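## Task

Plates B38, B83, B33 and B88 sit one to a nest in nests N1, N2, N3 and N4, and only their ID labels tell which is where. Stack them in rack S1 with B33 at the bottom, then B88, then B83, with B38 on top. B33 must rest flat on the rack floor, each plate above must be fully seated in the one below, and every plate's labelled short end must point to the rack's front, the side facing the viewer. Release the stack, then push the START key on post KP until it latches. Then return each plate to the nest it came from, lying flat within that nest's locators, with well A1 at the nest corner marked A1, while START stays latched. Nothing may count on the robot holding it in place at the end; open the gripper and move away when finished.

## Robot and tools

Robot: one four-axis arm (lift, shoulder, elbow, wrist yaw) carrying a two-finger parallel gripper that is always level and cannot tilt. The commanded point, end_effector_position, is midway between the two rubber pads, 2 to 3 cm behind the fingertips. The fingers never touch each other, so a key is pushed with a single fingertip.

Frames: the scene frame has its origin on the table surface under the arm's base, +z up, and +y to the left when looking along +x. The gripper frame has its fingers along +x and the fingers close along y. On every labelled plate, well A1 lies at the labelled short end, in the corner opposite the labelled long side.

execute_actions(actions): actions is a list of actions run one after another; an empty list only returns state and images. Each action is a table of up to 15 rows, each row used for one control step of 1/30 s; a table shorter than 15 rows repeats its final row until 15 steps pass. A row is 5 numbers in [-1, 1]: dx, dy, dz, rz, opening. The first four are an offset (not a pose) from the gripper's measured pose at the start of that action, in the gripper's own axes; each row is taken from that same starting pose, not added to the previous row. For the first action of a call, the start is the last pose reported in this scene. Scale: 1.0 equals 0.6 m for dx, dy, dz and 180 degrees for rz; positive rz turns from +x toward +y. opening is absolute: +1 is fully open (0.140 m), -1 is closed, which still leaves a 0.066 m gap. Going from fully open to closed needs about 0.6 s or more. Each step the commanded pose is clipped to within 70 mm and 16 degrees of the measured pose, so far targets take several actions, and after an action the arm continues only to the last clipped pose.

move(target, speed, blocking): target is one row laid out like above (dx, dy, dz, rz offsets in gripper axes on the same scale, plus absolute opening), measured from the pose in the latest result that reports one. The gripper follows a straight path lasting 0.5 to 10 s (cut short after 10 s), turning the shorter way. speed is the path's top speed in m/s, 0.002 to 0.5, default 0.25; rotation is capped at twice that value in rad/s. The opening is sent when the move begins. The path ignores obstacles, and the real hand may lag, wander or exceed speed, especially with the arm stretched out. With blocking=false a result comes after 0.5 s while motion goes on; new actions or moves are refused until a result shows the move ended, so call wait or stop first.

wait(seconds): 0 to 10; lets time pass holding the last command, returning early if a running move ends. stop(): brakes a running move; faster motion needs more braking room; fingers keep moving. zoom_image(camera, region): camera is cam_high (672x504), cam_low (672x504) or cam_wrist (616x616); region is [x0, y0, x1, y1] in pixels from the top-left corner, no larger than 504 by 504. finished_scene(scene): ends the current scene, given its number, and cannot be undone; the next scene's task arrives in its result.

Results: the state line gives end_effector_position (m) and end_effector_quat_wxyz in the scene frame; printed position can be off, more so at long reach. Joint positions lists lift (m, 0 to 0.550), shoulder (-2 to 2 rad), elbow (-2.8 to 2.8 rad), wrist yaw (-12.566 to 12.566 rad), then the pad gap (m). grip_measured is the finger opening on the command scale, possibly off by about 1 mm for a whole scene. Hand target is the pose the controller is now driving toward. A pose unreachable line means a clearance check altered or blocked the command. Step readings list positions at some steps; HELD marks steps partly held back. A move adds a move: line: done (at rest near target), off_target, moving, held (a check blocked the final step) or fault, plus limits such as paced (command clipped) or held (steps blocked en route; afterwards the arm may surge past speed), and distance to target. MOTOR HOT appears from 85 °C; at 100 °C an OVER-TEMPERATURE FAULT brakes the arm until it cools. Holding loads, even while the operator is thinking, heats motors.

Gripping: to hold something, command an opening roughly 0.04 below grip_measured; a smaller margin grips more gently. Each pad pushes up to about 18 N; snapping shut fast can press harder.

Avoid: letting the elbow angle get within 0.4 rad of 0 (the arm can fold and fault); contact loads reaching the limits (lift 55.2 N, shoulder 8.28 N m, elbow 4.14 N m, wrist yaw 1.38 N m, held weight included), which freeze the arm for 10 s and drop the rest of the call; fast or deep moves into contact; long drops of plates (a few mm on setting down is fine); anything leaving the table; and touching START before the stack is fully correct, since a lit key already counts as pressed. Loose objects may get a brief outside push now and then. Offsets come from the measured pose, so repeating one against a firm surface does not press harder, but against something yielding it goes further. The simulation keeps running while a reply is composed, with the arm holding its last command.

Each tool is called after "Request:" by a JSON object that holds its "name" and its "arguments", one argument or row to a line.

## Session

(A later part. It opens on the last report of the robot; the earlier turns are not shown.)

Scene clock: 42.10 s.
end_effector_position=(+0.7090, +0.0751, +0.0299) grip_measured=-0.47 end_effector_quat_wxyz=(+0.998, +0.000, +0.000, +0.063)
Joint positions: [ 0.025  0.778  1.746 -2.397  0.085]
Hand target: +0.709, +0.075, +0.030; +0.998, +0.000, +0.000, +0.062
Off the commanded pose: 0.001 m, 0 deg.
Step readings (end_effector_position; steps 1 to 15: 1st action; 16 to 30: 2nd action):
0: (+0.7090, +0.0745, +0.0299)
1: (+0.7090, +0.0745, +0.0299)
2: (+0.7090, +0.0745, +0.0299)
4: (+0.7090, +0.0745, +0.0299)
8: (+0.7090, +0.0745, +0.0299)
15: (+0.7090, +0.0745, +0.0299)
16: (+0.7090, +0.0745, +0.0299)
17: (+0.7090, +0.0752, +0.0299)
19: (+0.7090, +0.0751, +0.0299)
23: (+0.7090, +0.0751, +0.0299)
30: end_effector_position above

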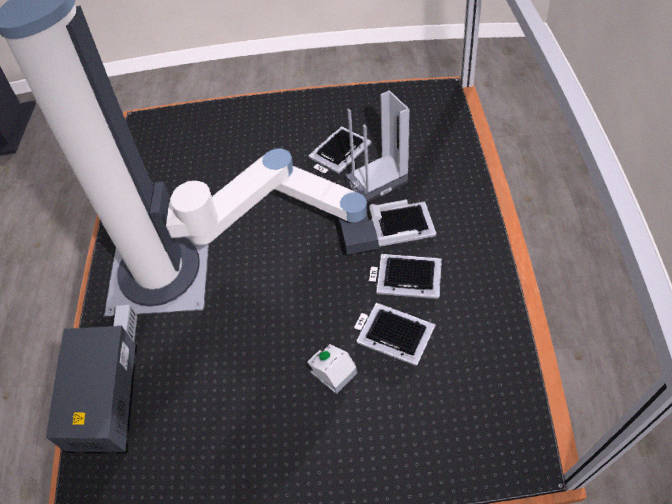

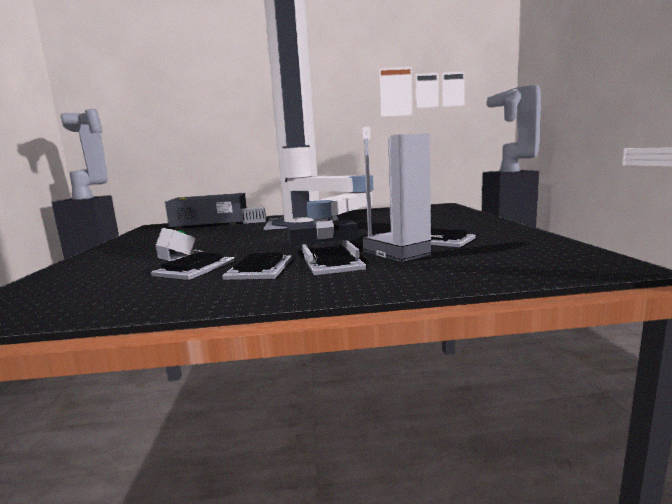

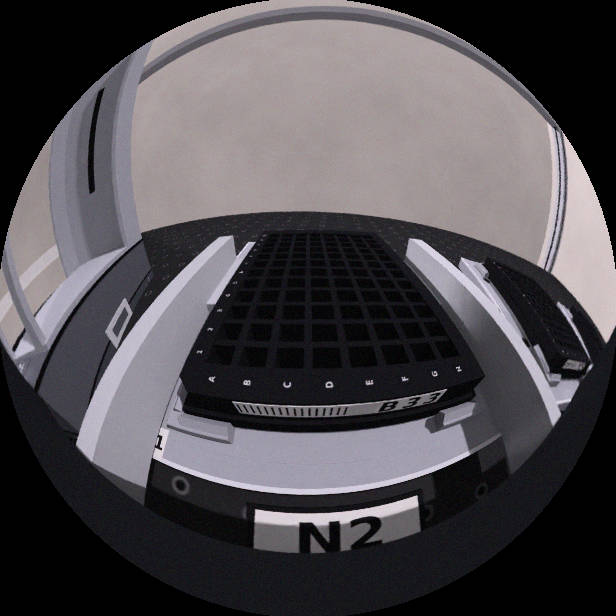

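N2 true centre about y .0754, yaw .126.

Request:
{"name": "move", "arguments": {
  "target": [0,0,0.49,0,-0.51]
}}

Request:
{"name": "move", "arguments": {
  "target": [-0.039,0.2948,0,0.1143,-0.51]
}}

Request:
{"name": "move", "arguments": {
  "target": [0,0,-0.028,0,-0.51],
  "speed": 0.02
}}

Scene clock: 48.03 s.
end_effector_position=(+0.7090, +0.0752, +0.3239) grip_measured=-0.47 end_effector_quat_wxyz=(+0.998, +0.000, +0.000, +0.063)
Joint positions: [ 0.319  0.778  1.746 -2.397  0.085]
Hand target: +0.709, +0.075, +0.324; +0.998, +0.000, +0.000, +0.063
Off the commanded pose: 0.000 m, 0 deg.
move: done

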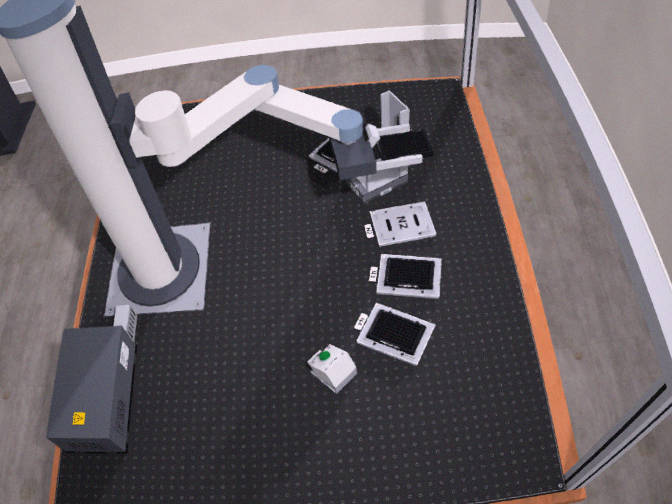

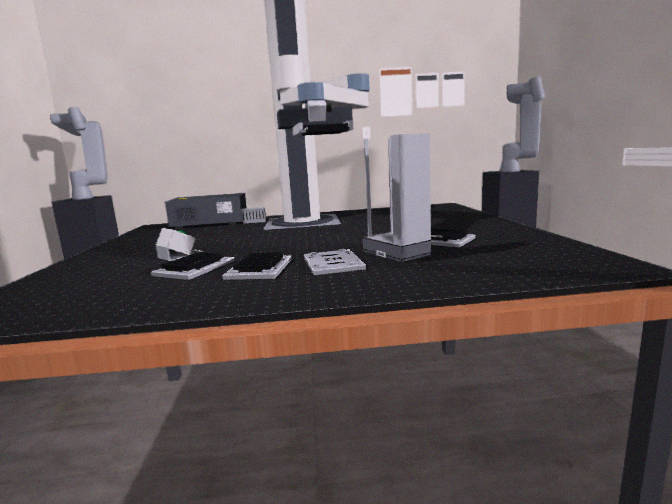

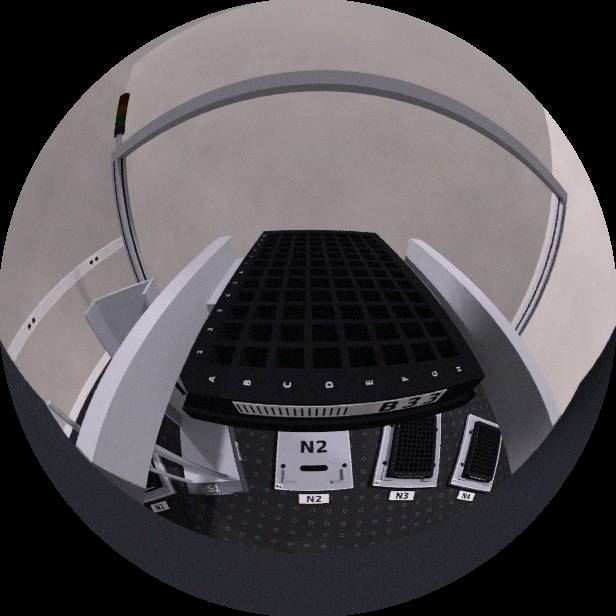

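Scene clock: 49.10 s.
end_effector_position=(+0.6633, +0.2479, +0.3239) grip_measured=-0.47 end_effector_quat_wxyz=(+0.971, +0.000, +0.000, +0.241)
Joint positions: [ 0.319  1.075  1.797 -2.385  0.085]
Hand target: +0.663, +0.248, +0.324; +0.971, +0.000, +0.000, +0.241
Off the commanded pose: 0.000 m, 0 deg.
move: done

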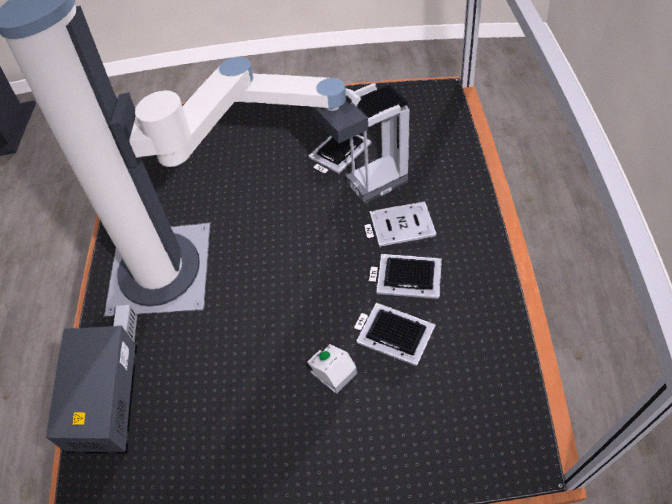

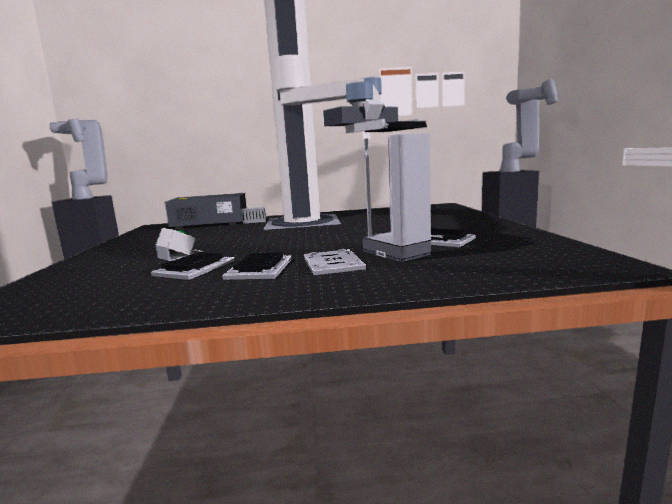

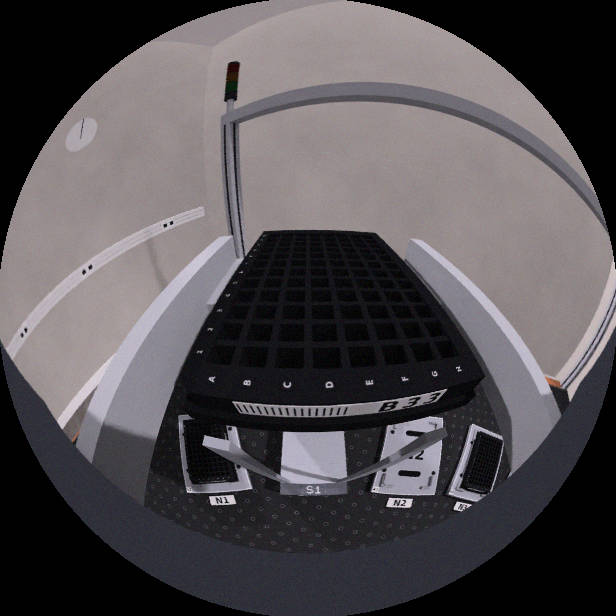

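Scene clock: 50.17 s.
end_effector_position=(+0.6633, +0.2478, +0.3072) grip_measured=-0.47 end_effector_quat_wxyz=(+0.971, +0.000, +0.000, +0.241)
Joint positions: [ 0.302  1.075  1.797 -2.385  0.085]
Hand target: +0.663, +0.248, +0.307; +0.971, +0.000, +0.000, +0.241
Off the commanded pose: 0.000 m, 0 deg.
move: done

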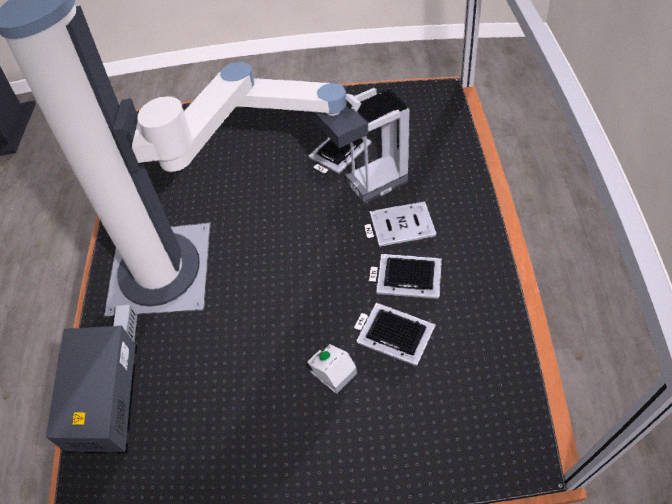

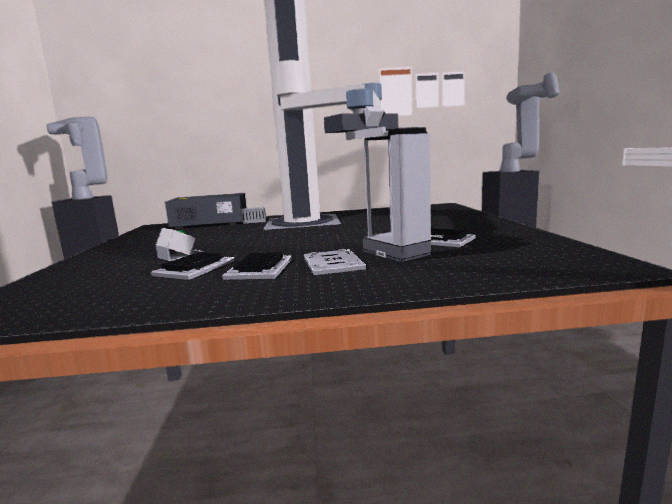

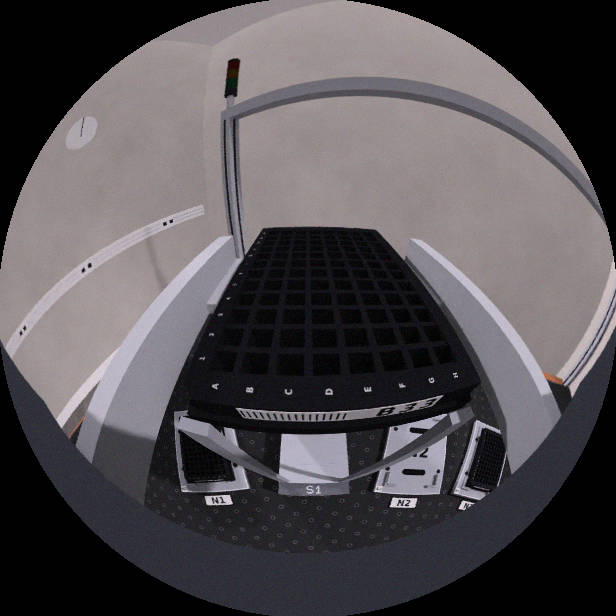

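Far edge caught. Look.

Request:
{"name": "zoom_image", "arguments": {
  "camera": "cam_low",
  "region": [350,115,440,155]
}}

Request:
{"name": "zoom_image", "arguments": {
  "camera": "cam_wrist",
  "region": [160,370,500,460]
}}

Request:
{"name": "execute_actions", "arguments": {
  "actions": [
    [[-0.0012,0,0.001,0,-0.51]],
    [[0,0,-0.004,0,-0.51]]
  ]
}}

Region (350, 115, 440, 155) of cam_low's 672x504 image, scaled by 5.600, with more detail than that image has.

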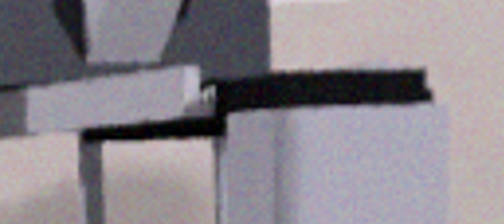

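Region (160, 370, 500, 460) of cam_wrist's 616x616 image, scaled by 1.482, with more detail than that image has; it fills the top 133 rows of this view, and the rest is white.

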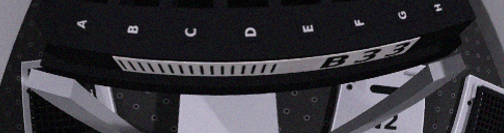

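Scene clock: 55.77 s.
end_effector_position=(+0.6627, +0.2474, +0.3053) grip_measured=-0.47 end_effector_quat_wxyz=(+0.971, +0.000, +0.000, +0.241)
Joint positions: [ 0.3    1.077  1.793 -2.383  0.085]
Hand target: +0.663, +0.247, +0.305; +0.971, +0.000, +0.000, +0.241
Off the commanded pose: 0.000 m, 0 deg.
Step readings (end_effector_position; steps 1 to 15: 1st action; 16 to 30: 2nd action):
0: (+0.6633, +0.2478, +0.3072)
1: (+0.6633, +0.2478, +0.3072)
2: (+0.6628, +0.2475, +0.3077)
4: (+0.6627, +0.2474, +0.3078)
8: (+0.6627, +0.2474, +0.3078)
15: (+0.6627, +0.2474, +0.3078)
16: (+0.6627, +0.2474, +0.3078)
17: (+0.6627, +0.2474, +0.3068)
19: (+0.6627, +0.2474, +0.3052)
23: (+0.6627, +0.2474, +0.3053)
30: end_effector_position above

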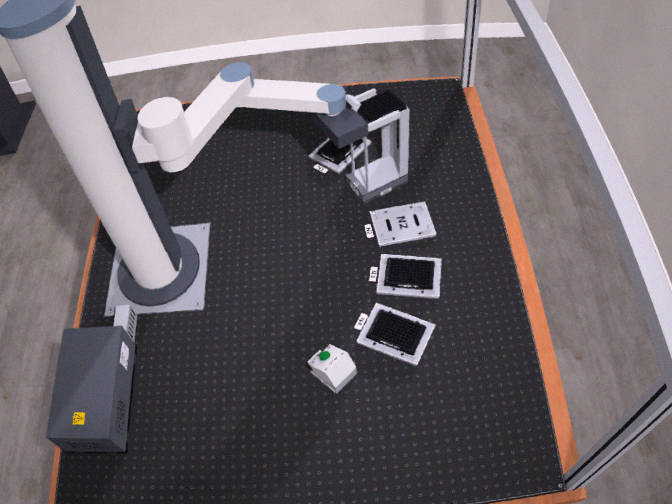

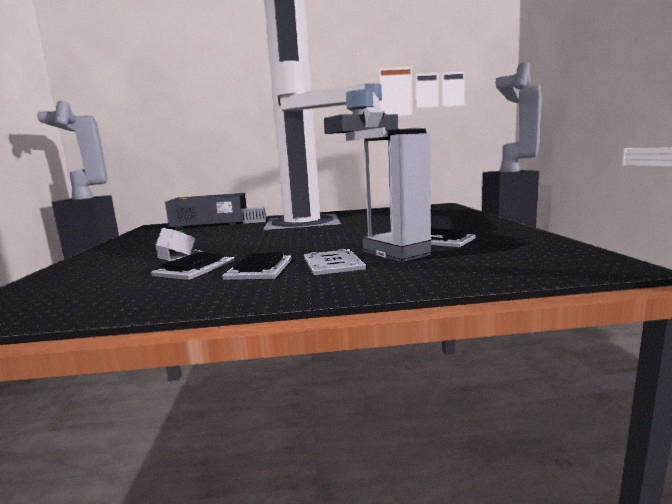

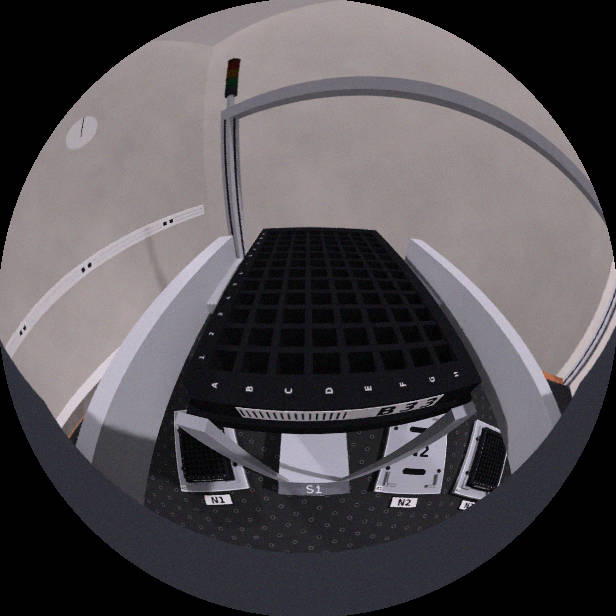

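In. Descend; floor levels it.

Request:
{"name": "move", "arguments": {
  "target": [0,0,-0.395,0,-0.51],
  "speed": 0.2
}}

Request:
{"name": "move", "arguments": {
  "target": [0,0,-0.013,0,-0.51],
  "speed": 0.012
}}

Scene clock: 61.23 s.
end_effector_position=(+0.6627, +0.2475, +0.0683) grip_measured=-0.47 end_effector_quat_wxyz=(+0.971, +0.000, +0.000, +0.241)
Joint positions: [ 0.063  1.077  1.793 -2.383  0.085]
Hand target: +0.663, +0.247, +0.068; +0.971, +0.000, +0.000, +0.241
Off the commanded pose: 0.000 m, 0 deg.
move: done

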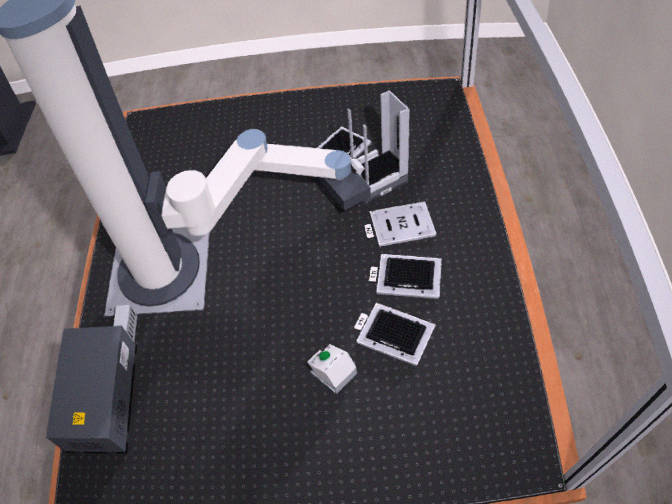

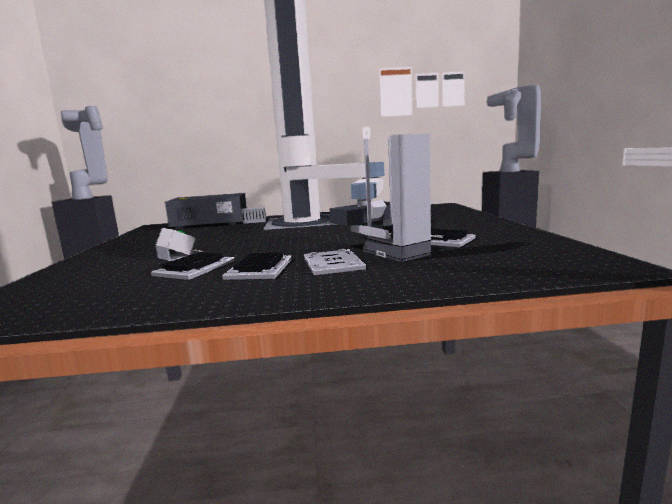

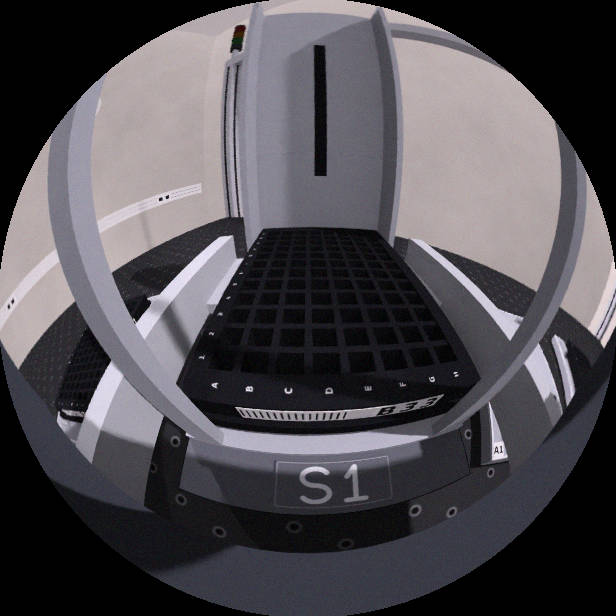

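Scene clock: 62.10 s.
end_effector_position=(+0.6627, +0.2475, +0.0605) grip_measured=-0.47 end_effector_quat_wxyz=(+0.971, +0.000, +0.000, +0.241)
Joint positions: [ 0.056  1.077  1.793 -2.383  0.085]
Hand target: +0.663, +0.247, +0.060; +0.971, +0.000, +0.000, +0.241
Off the commanded pose: 0.000 m, 0 deg.
move: done

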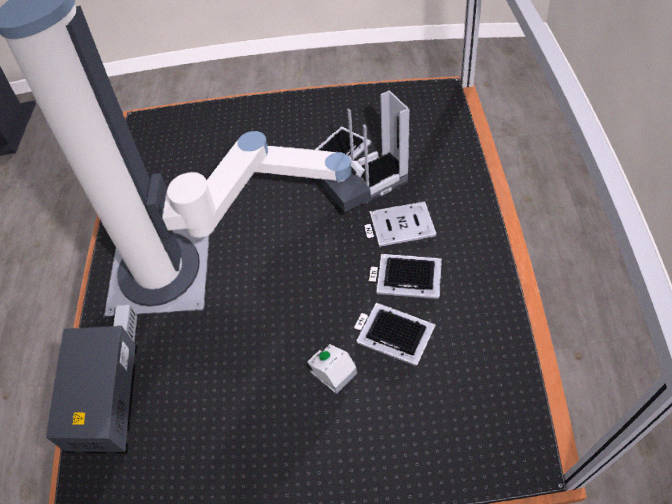

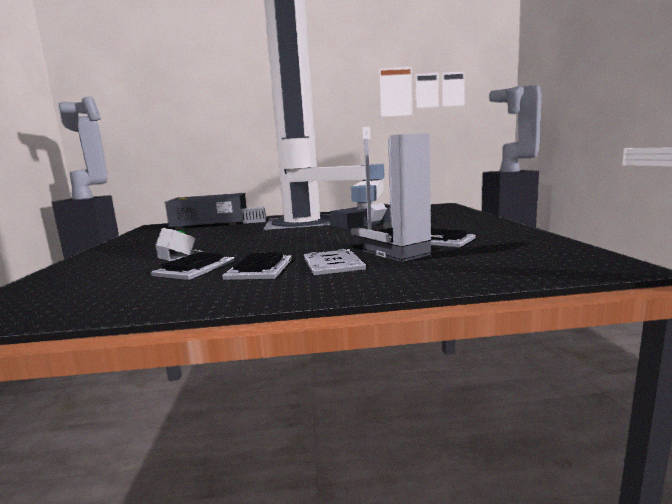

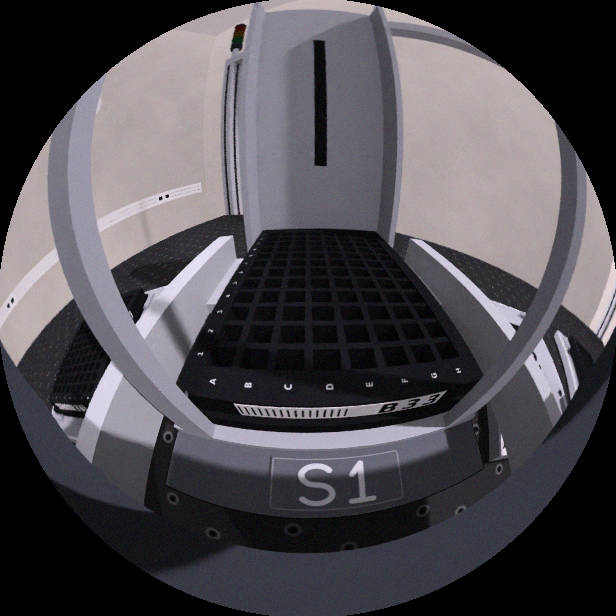

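Request:
{"name": "execute_actions", "arguments": {
  "actions": [
    [[0,0,-0.0012,0,-0.51]],
    [[0,0,0,0,0.1]]
  ]
}}

Request:
{"name": "move", "arguments": {
  "target": [-0.3167,0,0.003,0,0.1]
}}

Request:
{"name": "move", "arguments": {
  "target": [0.1058,-0.5515,0,-0.2187,0.1]
}}

Request:
{"name": "move", "arguments": {
  "target": [0,0,-0.0528,0,0.1],
  "speed": 0.06
}}

Scene clock: 71.30 s.
end_effector_position=(+0.6627, +0.2475, +0.0599) grip_measured=+0.10 end_effector_quat_wxyz=(+0.971, +0.000, +0.000, +0.241)
Joint positions: [ 0.055  1.077  1.793 -2.383  0.107]
Hand target: +0.663, +0.247, +0.060; +0.971, +0.000, +0.000, +0.241
Off the commanded pose: 0.000 m, 0 deg.
Step readings (end_effector_position; steps 1 to 15: 1st action; 16 to 30: 2nd action):
0: (+0.6627, +0.2475, +0.0605)
1: (+0.6627, +0.2475, +0.0605)
2: (+0.6627, +0.2475, +0.0601)
4: (+0.6627, +0.2475, +0.0599)
8: (+0.6627, +0.2475, +0.0599)
15: (+0.6627, +0.2475, +0.0599)
16: (+0.6627, +0.2475, +0.0599)
17: (+0.6627, +0.2475, +0.0599)
19: (+0.6627, +0.2475, +0.0599)
23: (+0.6627, +0.2475, +0.0599)
30: end_effector_position above

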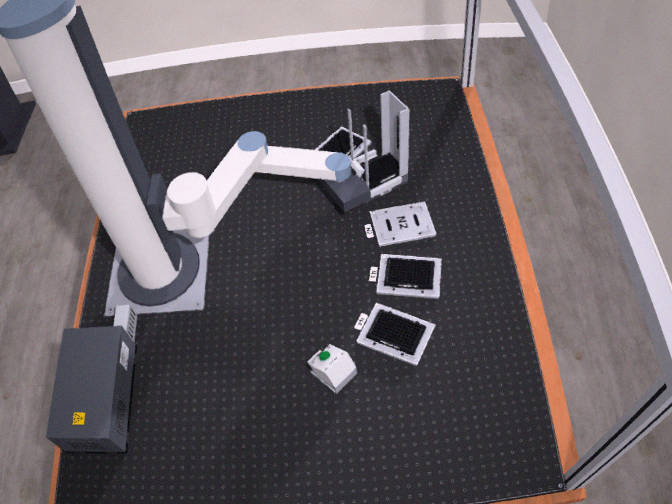

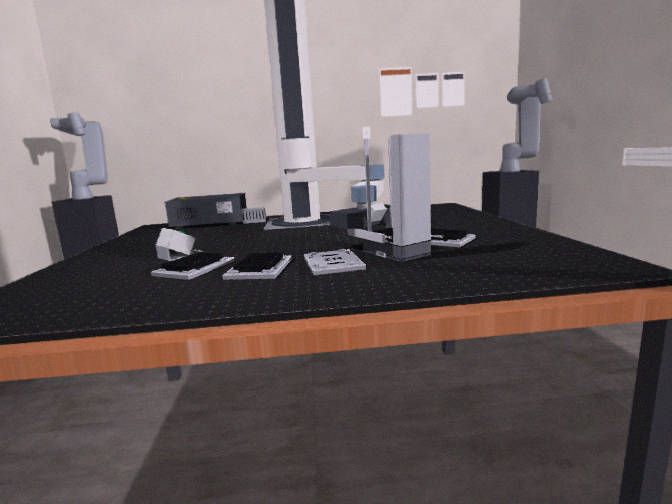

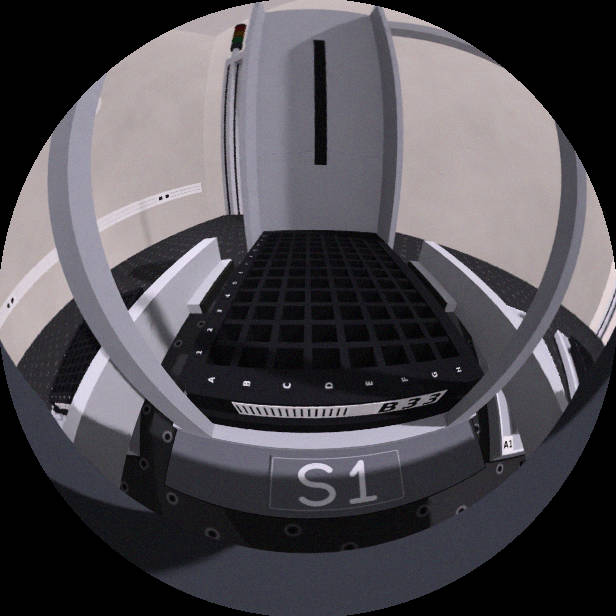

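Scene clock: 72.43 s.
end_effector_position=(+0.4947, +0.1586, +0.0617) grip_measured=+0.10 end_effector_quat_wxyz=(+0.971, +0.000, +0.000, +0.241)
Joint positions: [ 0.057  1.422  0.848 -1.784  0.107]
Hand target: +0.495, +0.159, +0.062; +0.971, +0.000, +0.000, +0.241
Off the commanded pose: 0.000 m, 0 deg.
move: done

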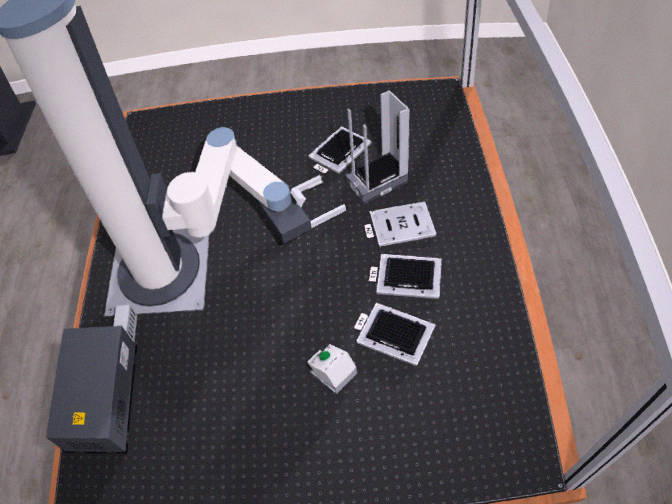

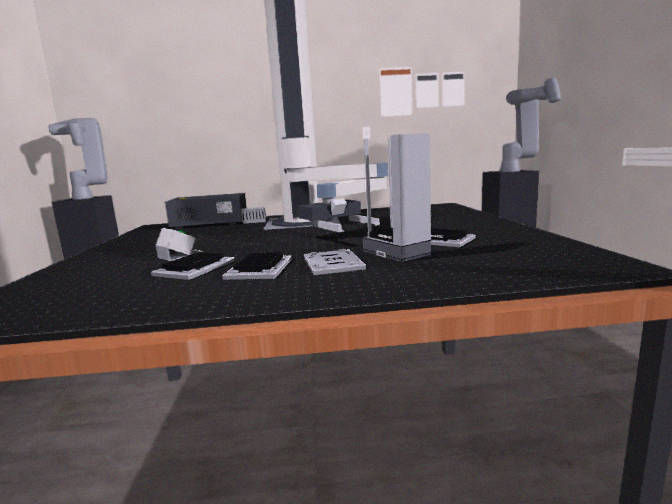

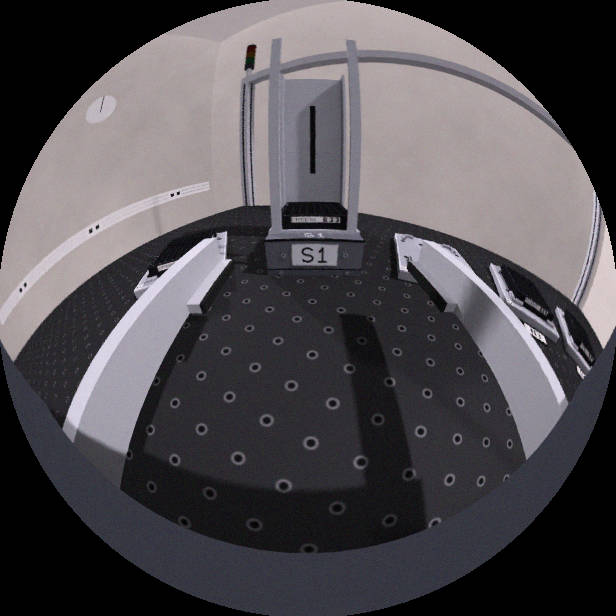

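Scene clock: 74.27 s.
end_effector_position=(+0.7054, -0.1044, +0.0617) grip_measured=+0.10 end_effector_quat_wxyz=(+0.995, +0.000, +0.000, -0.100)
Joint positions: [ 0.057  0.438  1.754 -2.392  0.107]
Hand target: +0.705, -0.104, +0.062; +0.995, +0.000, +0.000, -0.100
Off the commanded pose: 0.000 m, 0 deg.
move: done

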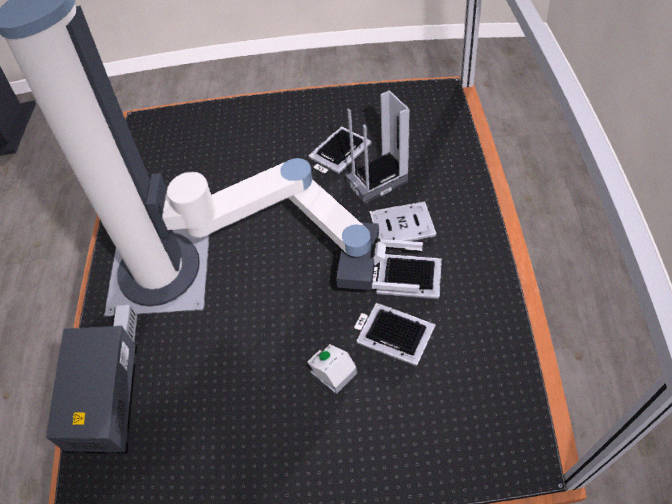

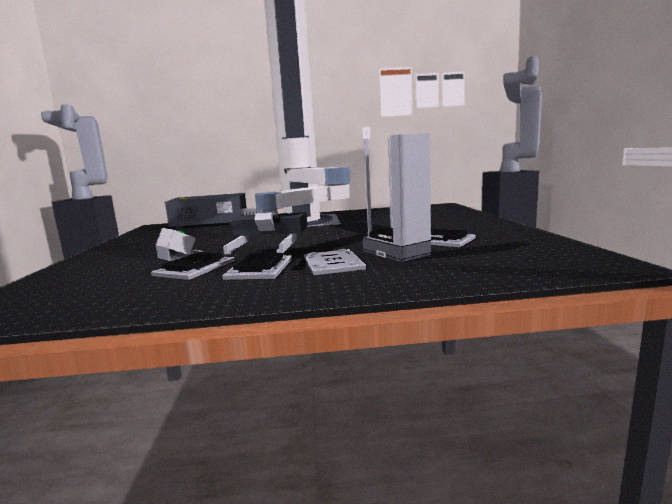

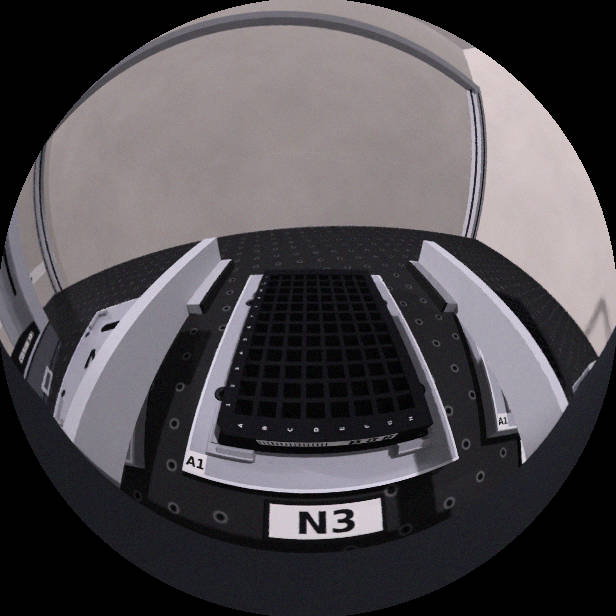

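Scene clock: 75.07 s.
end_effector_position=(+0.7054, -0.1044, +0.0300) grip_measured=+0.10 end_effector_quat_wxyz=(+0.995, +0.000, +0.000, -0.100)
Joint positions: [ 0.025  0.438  1.754 -2.392  0.107]
Hand target: +0.705, -0.104, +0.030; +0.995, +0.000, +0.000, -0.100
Off the commanded pose: 0.000 m, 0 deg.
move: done

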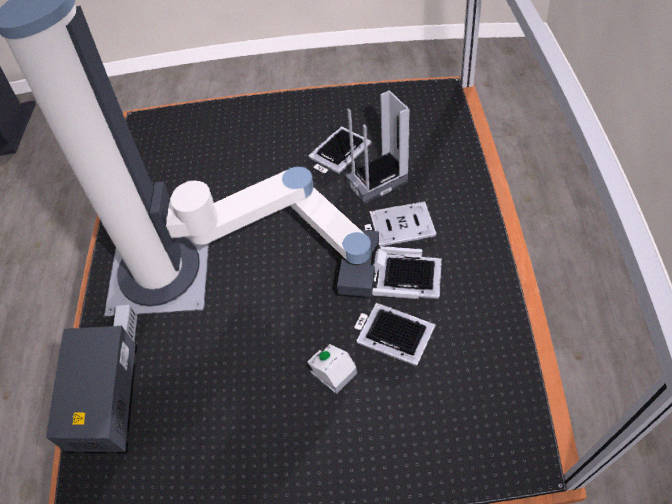

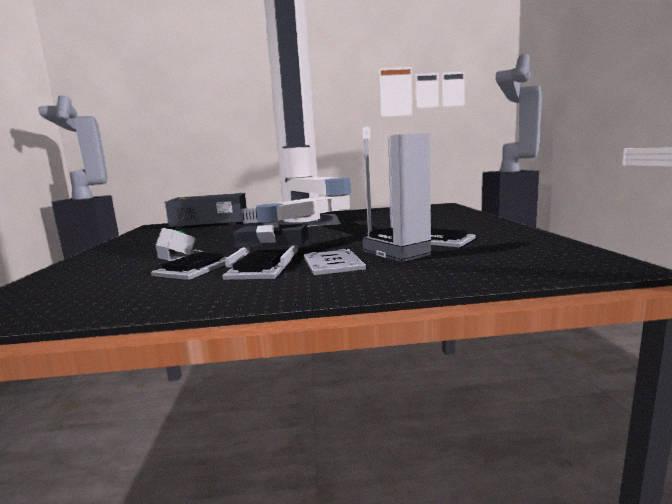

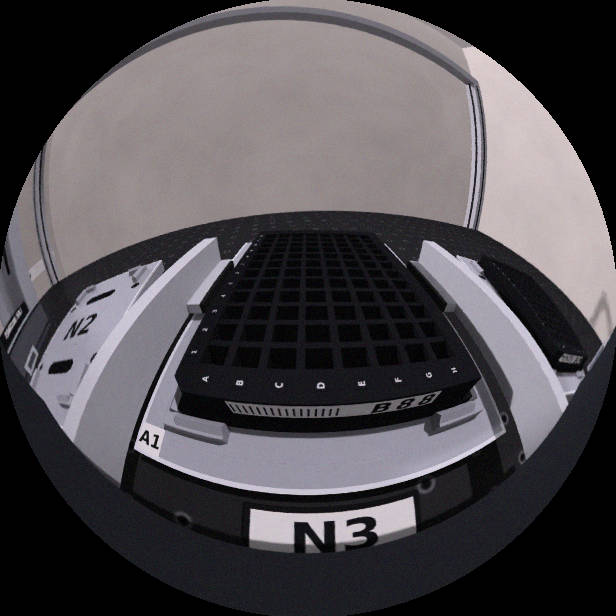

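Request:
{"name": "execute_actions", "arguments": {
  "actions": [
    [[0,0.0033,0,0.001,-0.4]],
    [[0,0,0,0,-0.51]]
  ]
}}

Request:
{"name": "zoom_image", "arguments": {
  "camera": "cam_wrist",
  "region": [530,320,610,390]
}}

Request:
{"name": "move", "arguments": {
  "target": [0,0,0.49,0,-0.51]
}}

Scene clock: 80.07 s.
end_effector_position=(+0.7058, -0.1023, +0.0300) grip_measured=-0.47 end_effector_quat_wxyz=(+0.995, +0.000, +0.000, -0.098)
Joint positions: [ 0.025  0.442  1.754 -2.393  0.085]
Hand target: +0.706, -0.102, +0.030; +0.995, +0.000, +0.000, -0.098
Off the commanded pose: 0.000 m, 0 deg.
Step readings (end_effector_position; steps 1 to 15: 1st action; 16 to 30: 2nd action):
0: (+0.7054, -0.1044, +0.0300)
1: (+0.7054, -0.1044, +0.0300)
2: (+0.7056, -0.1031, +0.0300)
4: (+0.7058, -0.1023, +0.0300)
8: (+0.7058, -0.1023, +0.0300)
15: (+0.7058, -0.1023, +0.0300)
16: (+0.7058, -0.1023, +0.0300)
17: (+0.7058, -0.1023, +0.0300)
19: (+0.7058, -0.1023, +0.0300)
23: (+0.7058, -0.1023, +0.0300)
30: end_effector_position above

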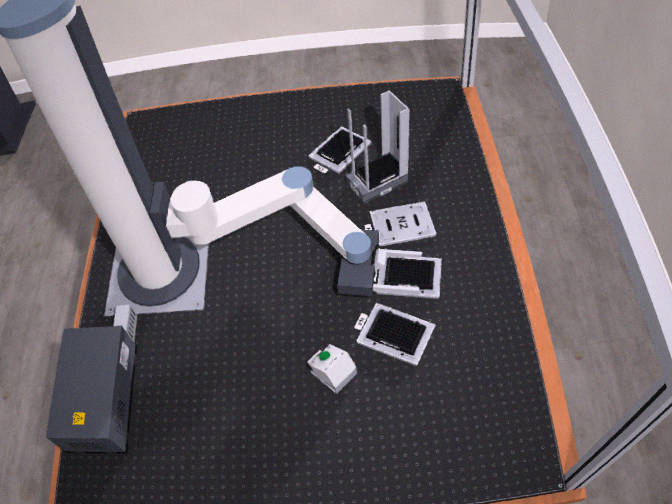

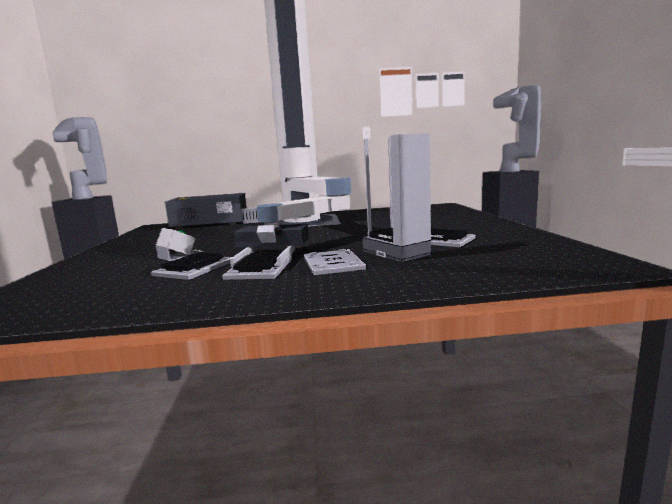

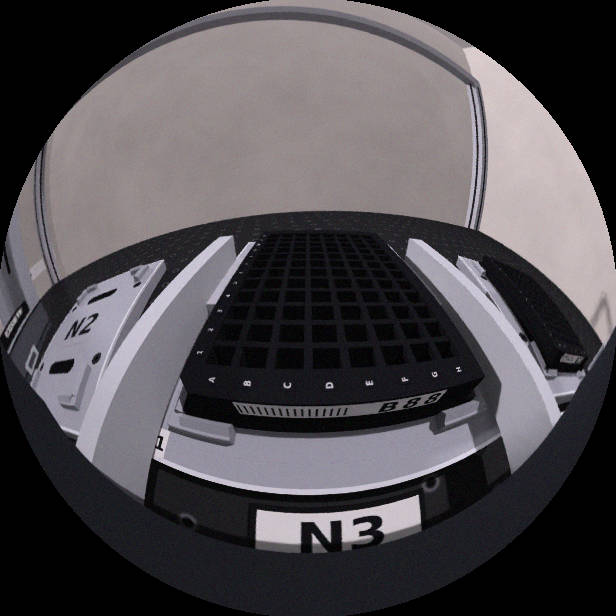

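Region (530, 320, 610, 390) of cam_wrist's 616x616 image, scaled by 6.300, with more detail than that image has; it fills the top 441 rows of this view, and the rest is white.

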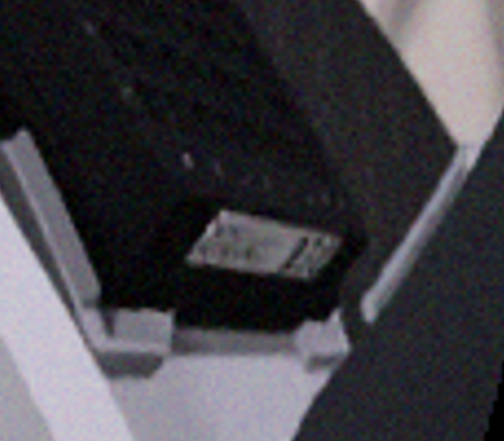

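Scene clock: 81.67 s.
end_effector_position=(+0.7058, -0.1023, +0.3240) grip_measured=-0.47 end_effector_quat_wxyz=(+0.995, +0.000, +0.000, -0.098)
Joint positions: [ 0.319  0.442  1.754 -2.393  0.085]
Hand target: +0.706, -0.102, +0.324; +0.995, +0.000, +0.000, -0.098
Off the commanded pose: 0.000 m, 0 deg.
move: done

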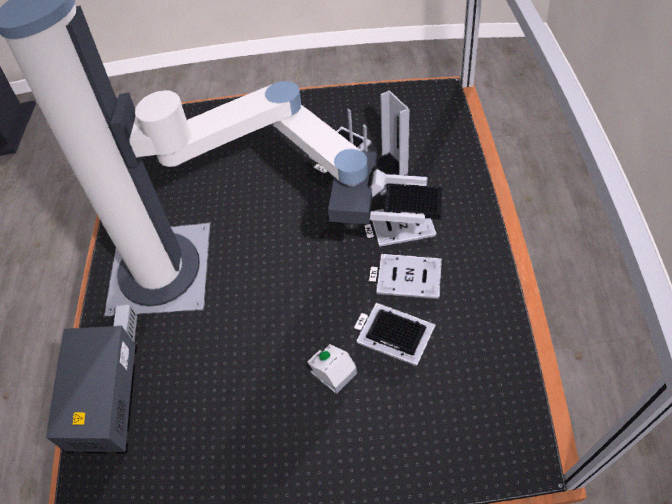

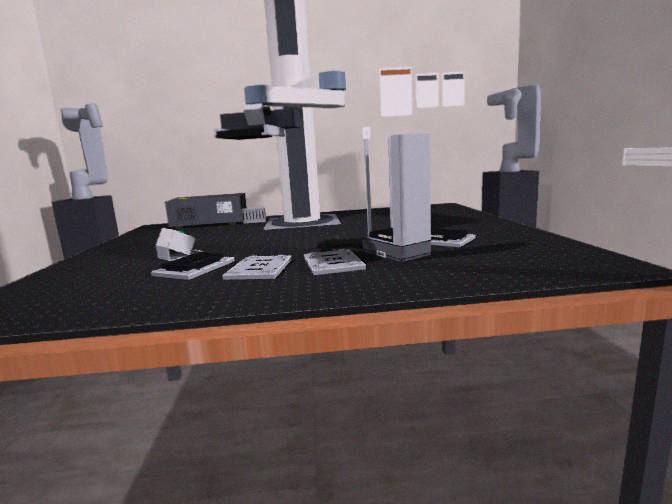

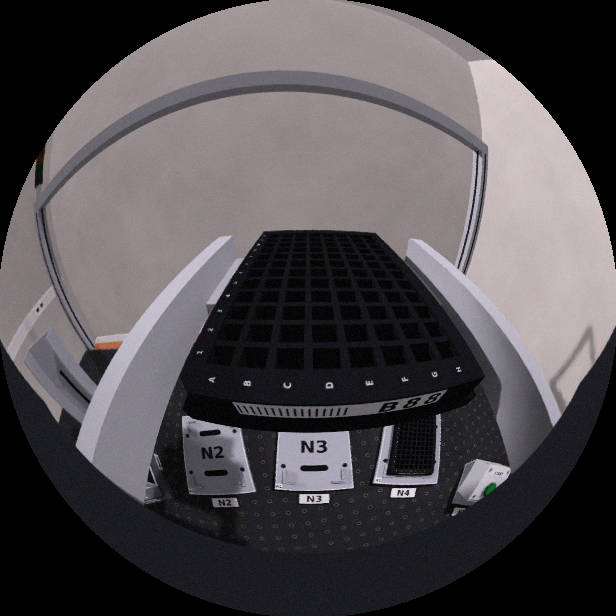

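Request:
{"name": "move", "arguments": {
  "target": [-0.1849,0.5579,0,0.2168,-0.51],
  "speed": 0.3
}}

Scene clock: 99.83 s.
end_effector_position=(+0.6626, +0.2479, +0.3240) grip_measured=-0.47 end_effector_quat_wxyz=(+0.971, +0.000, +0.000, +0.240)
Joint positions: [ 0.319  1.078  1.793 -2.387  0.085]
Hand target: +0.663, +0.248, +0.324; +0.971, +0.000, +0.000, +0.240
Off the commanded pose: 0.000 m, 0 deg.
move: done

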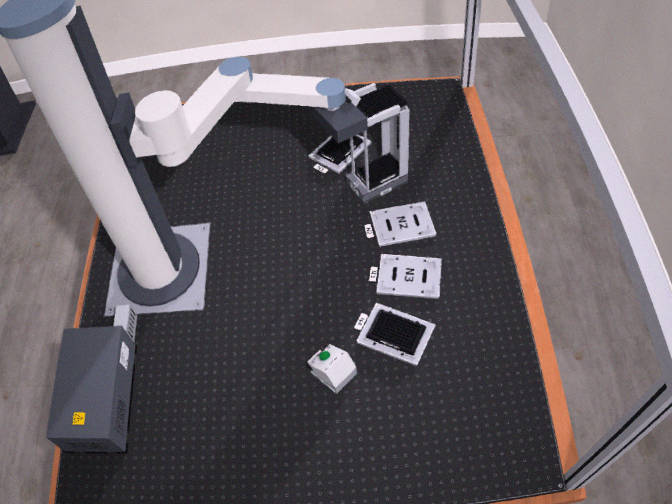

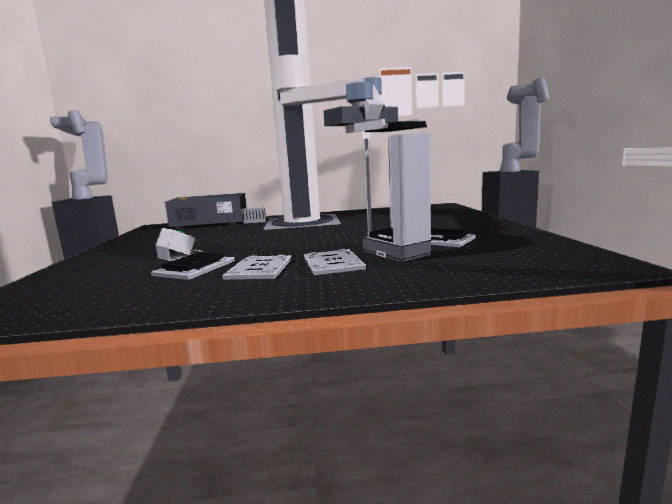

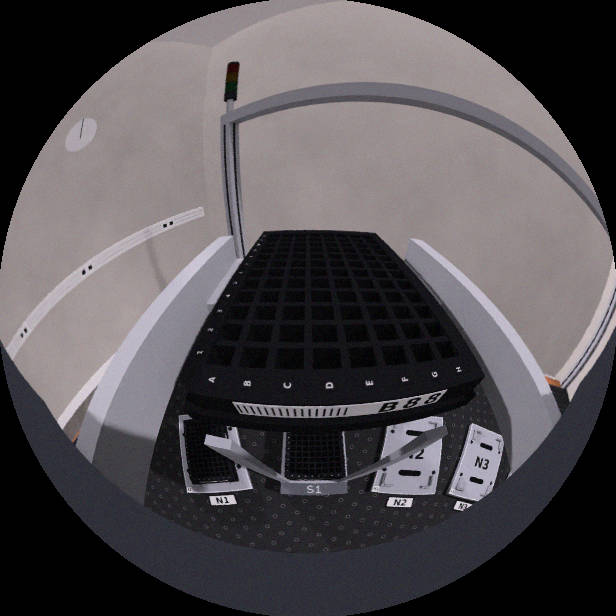

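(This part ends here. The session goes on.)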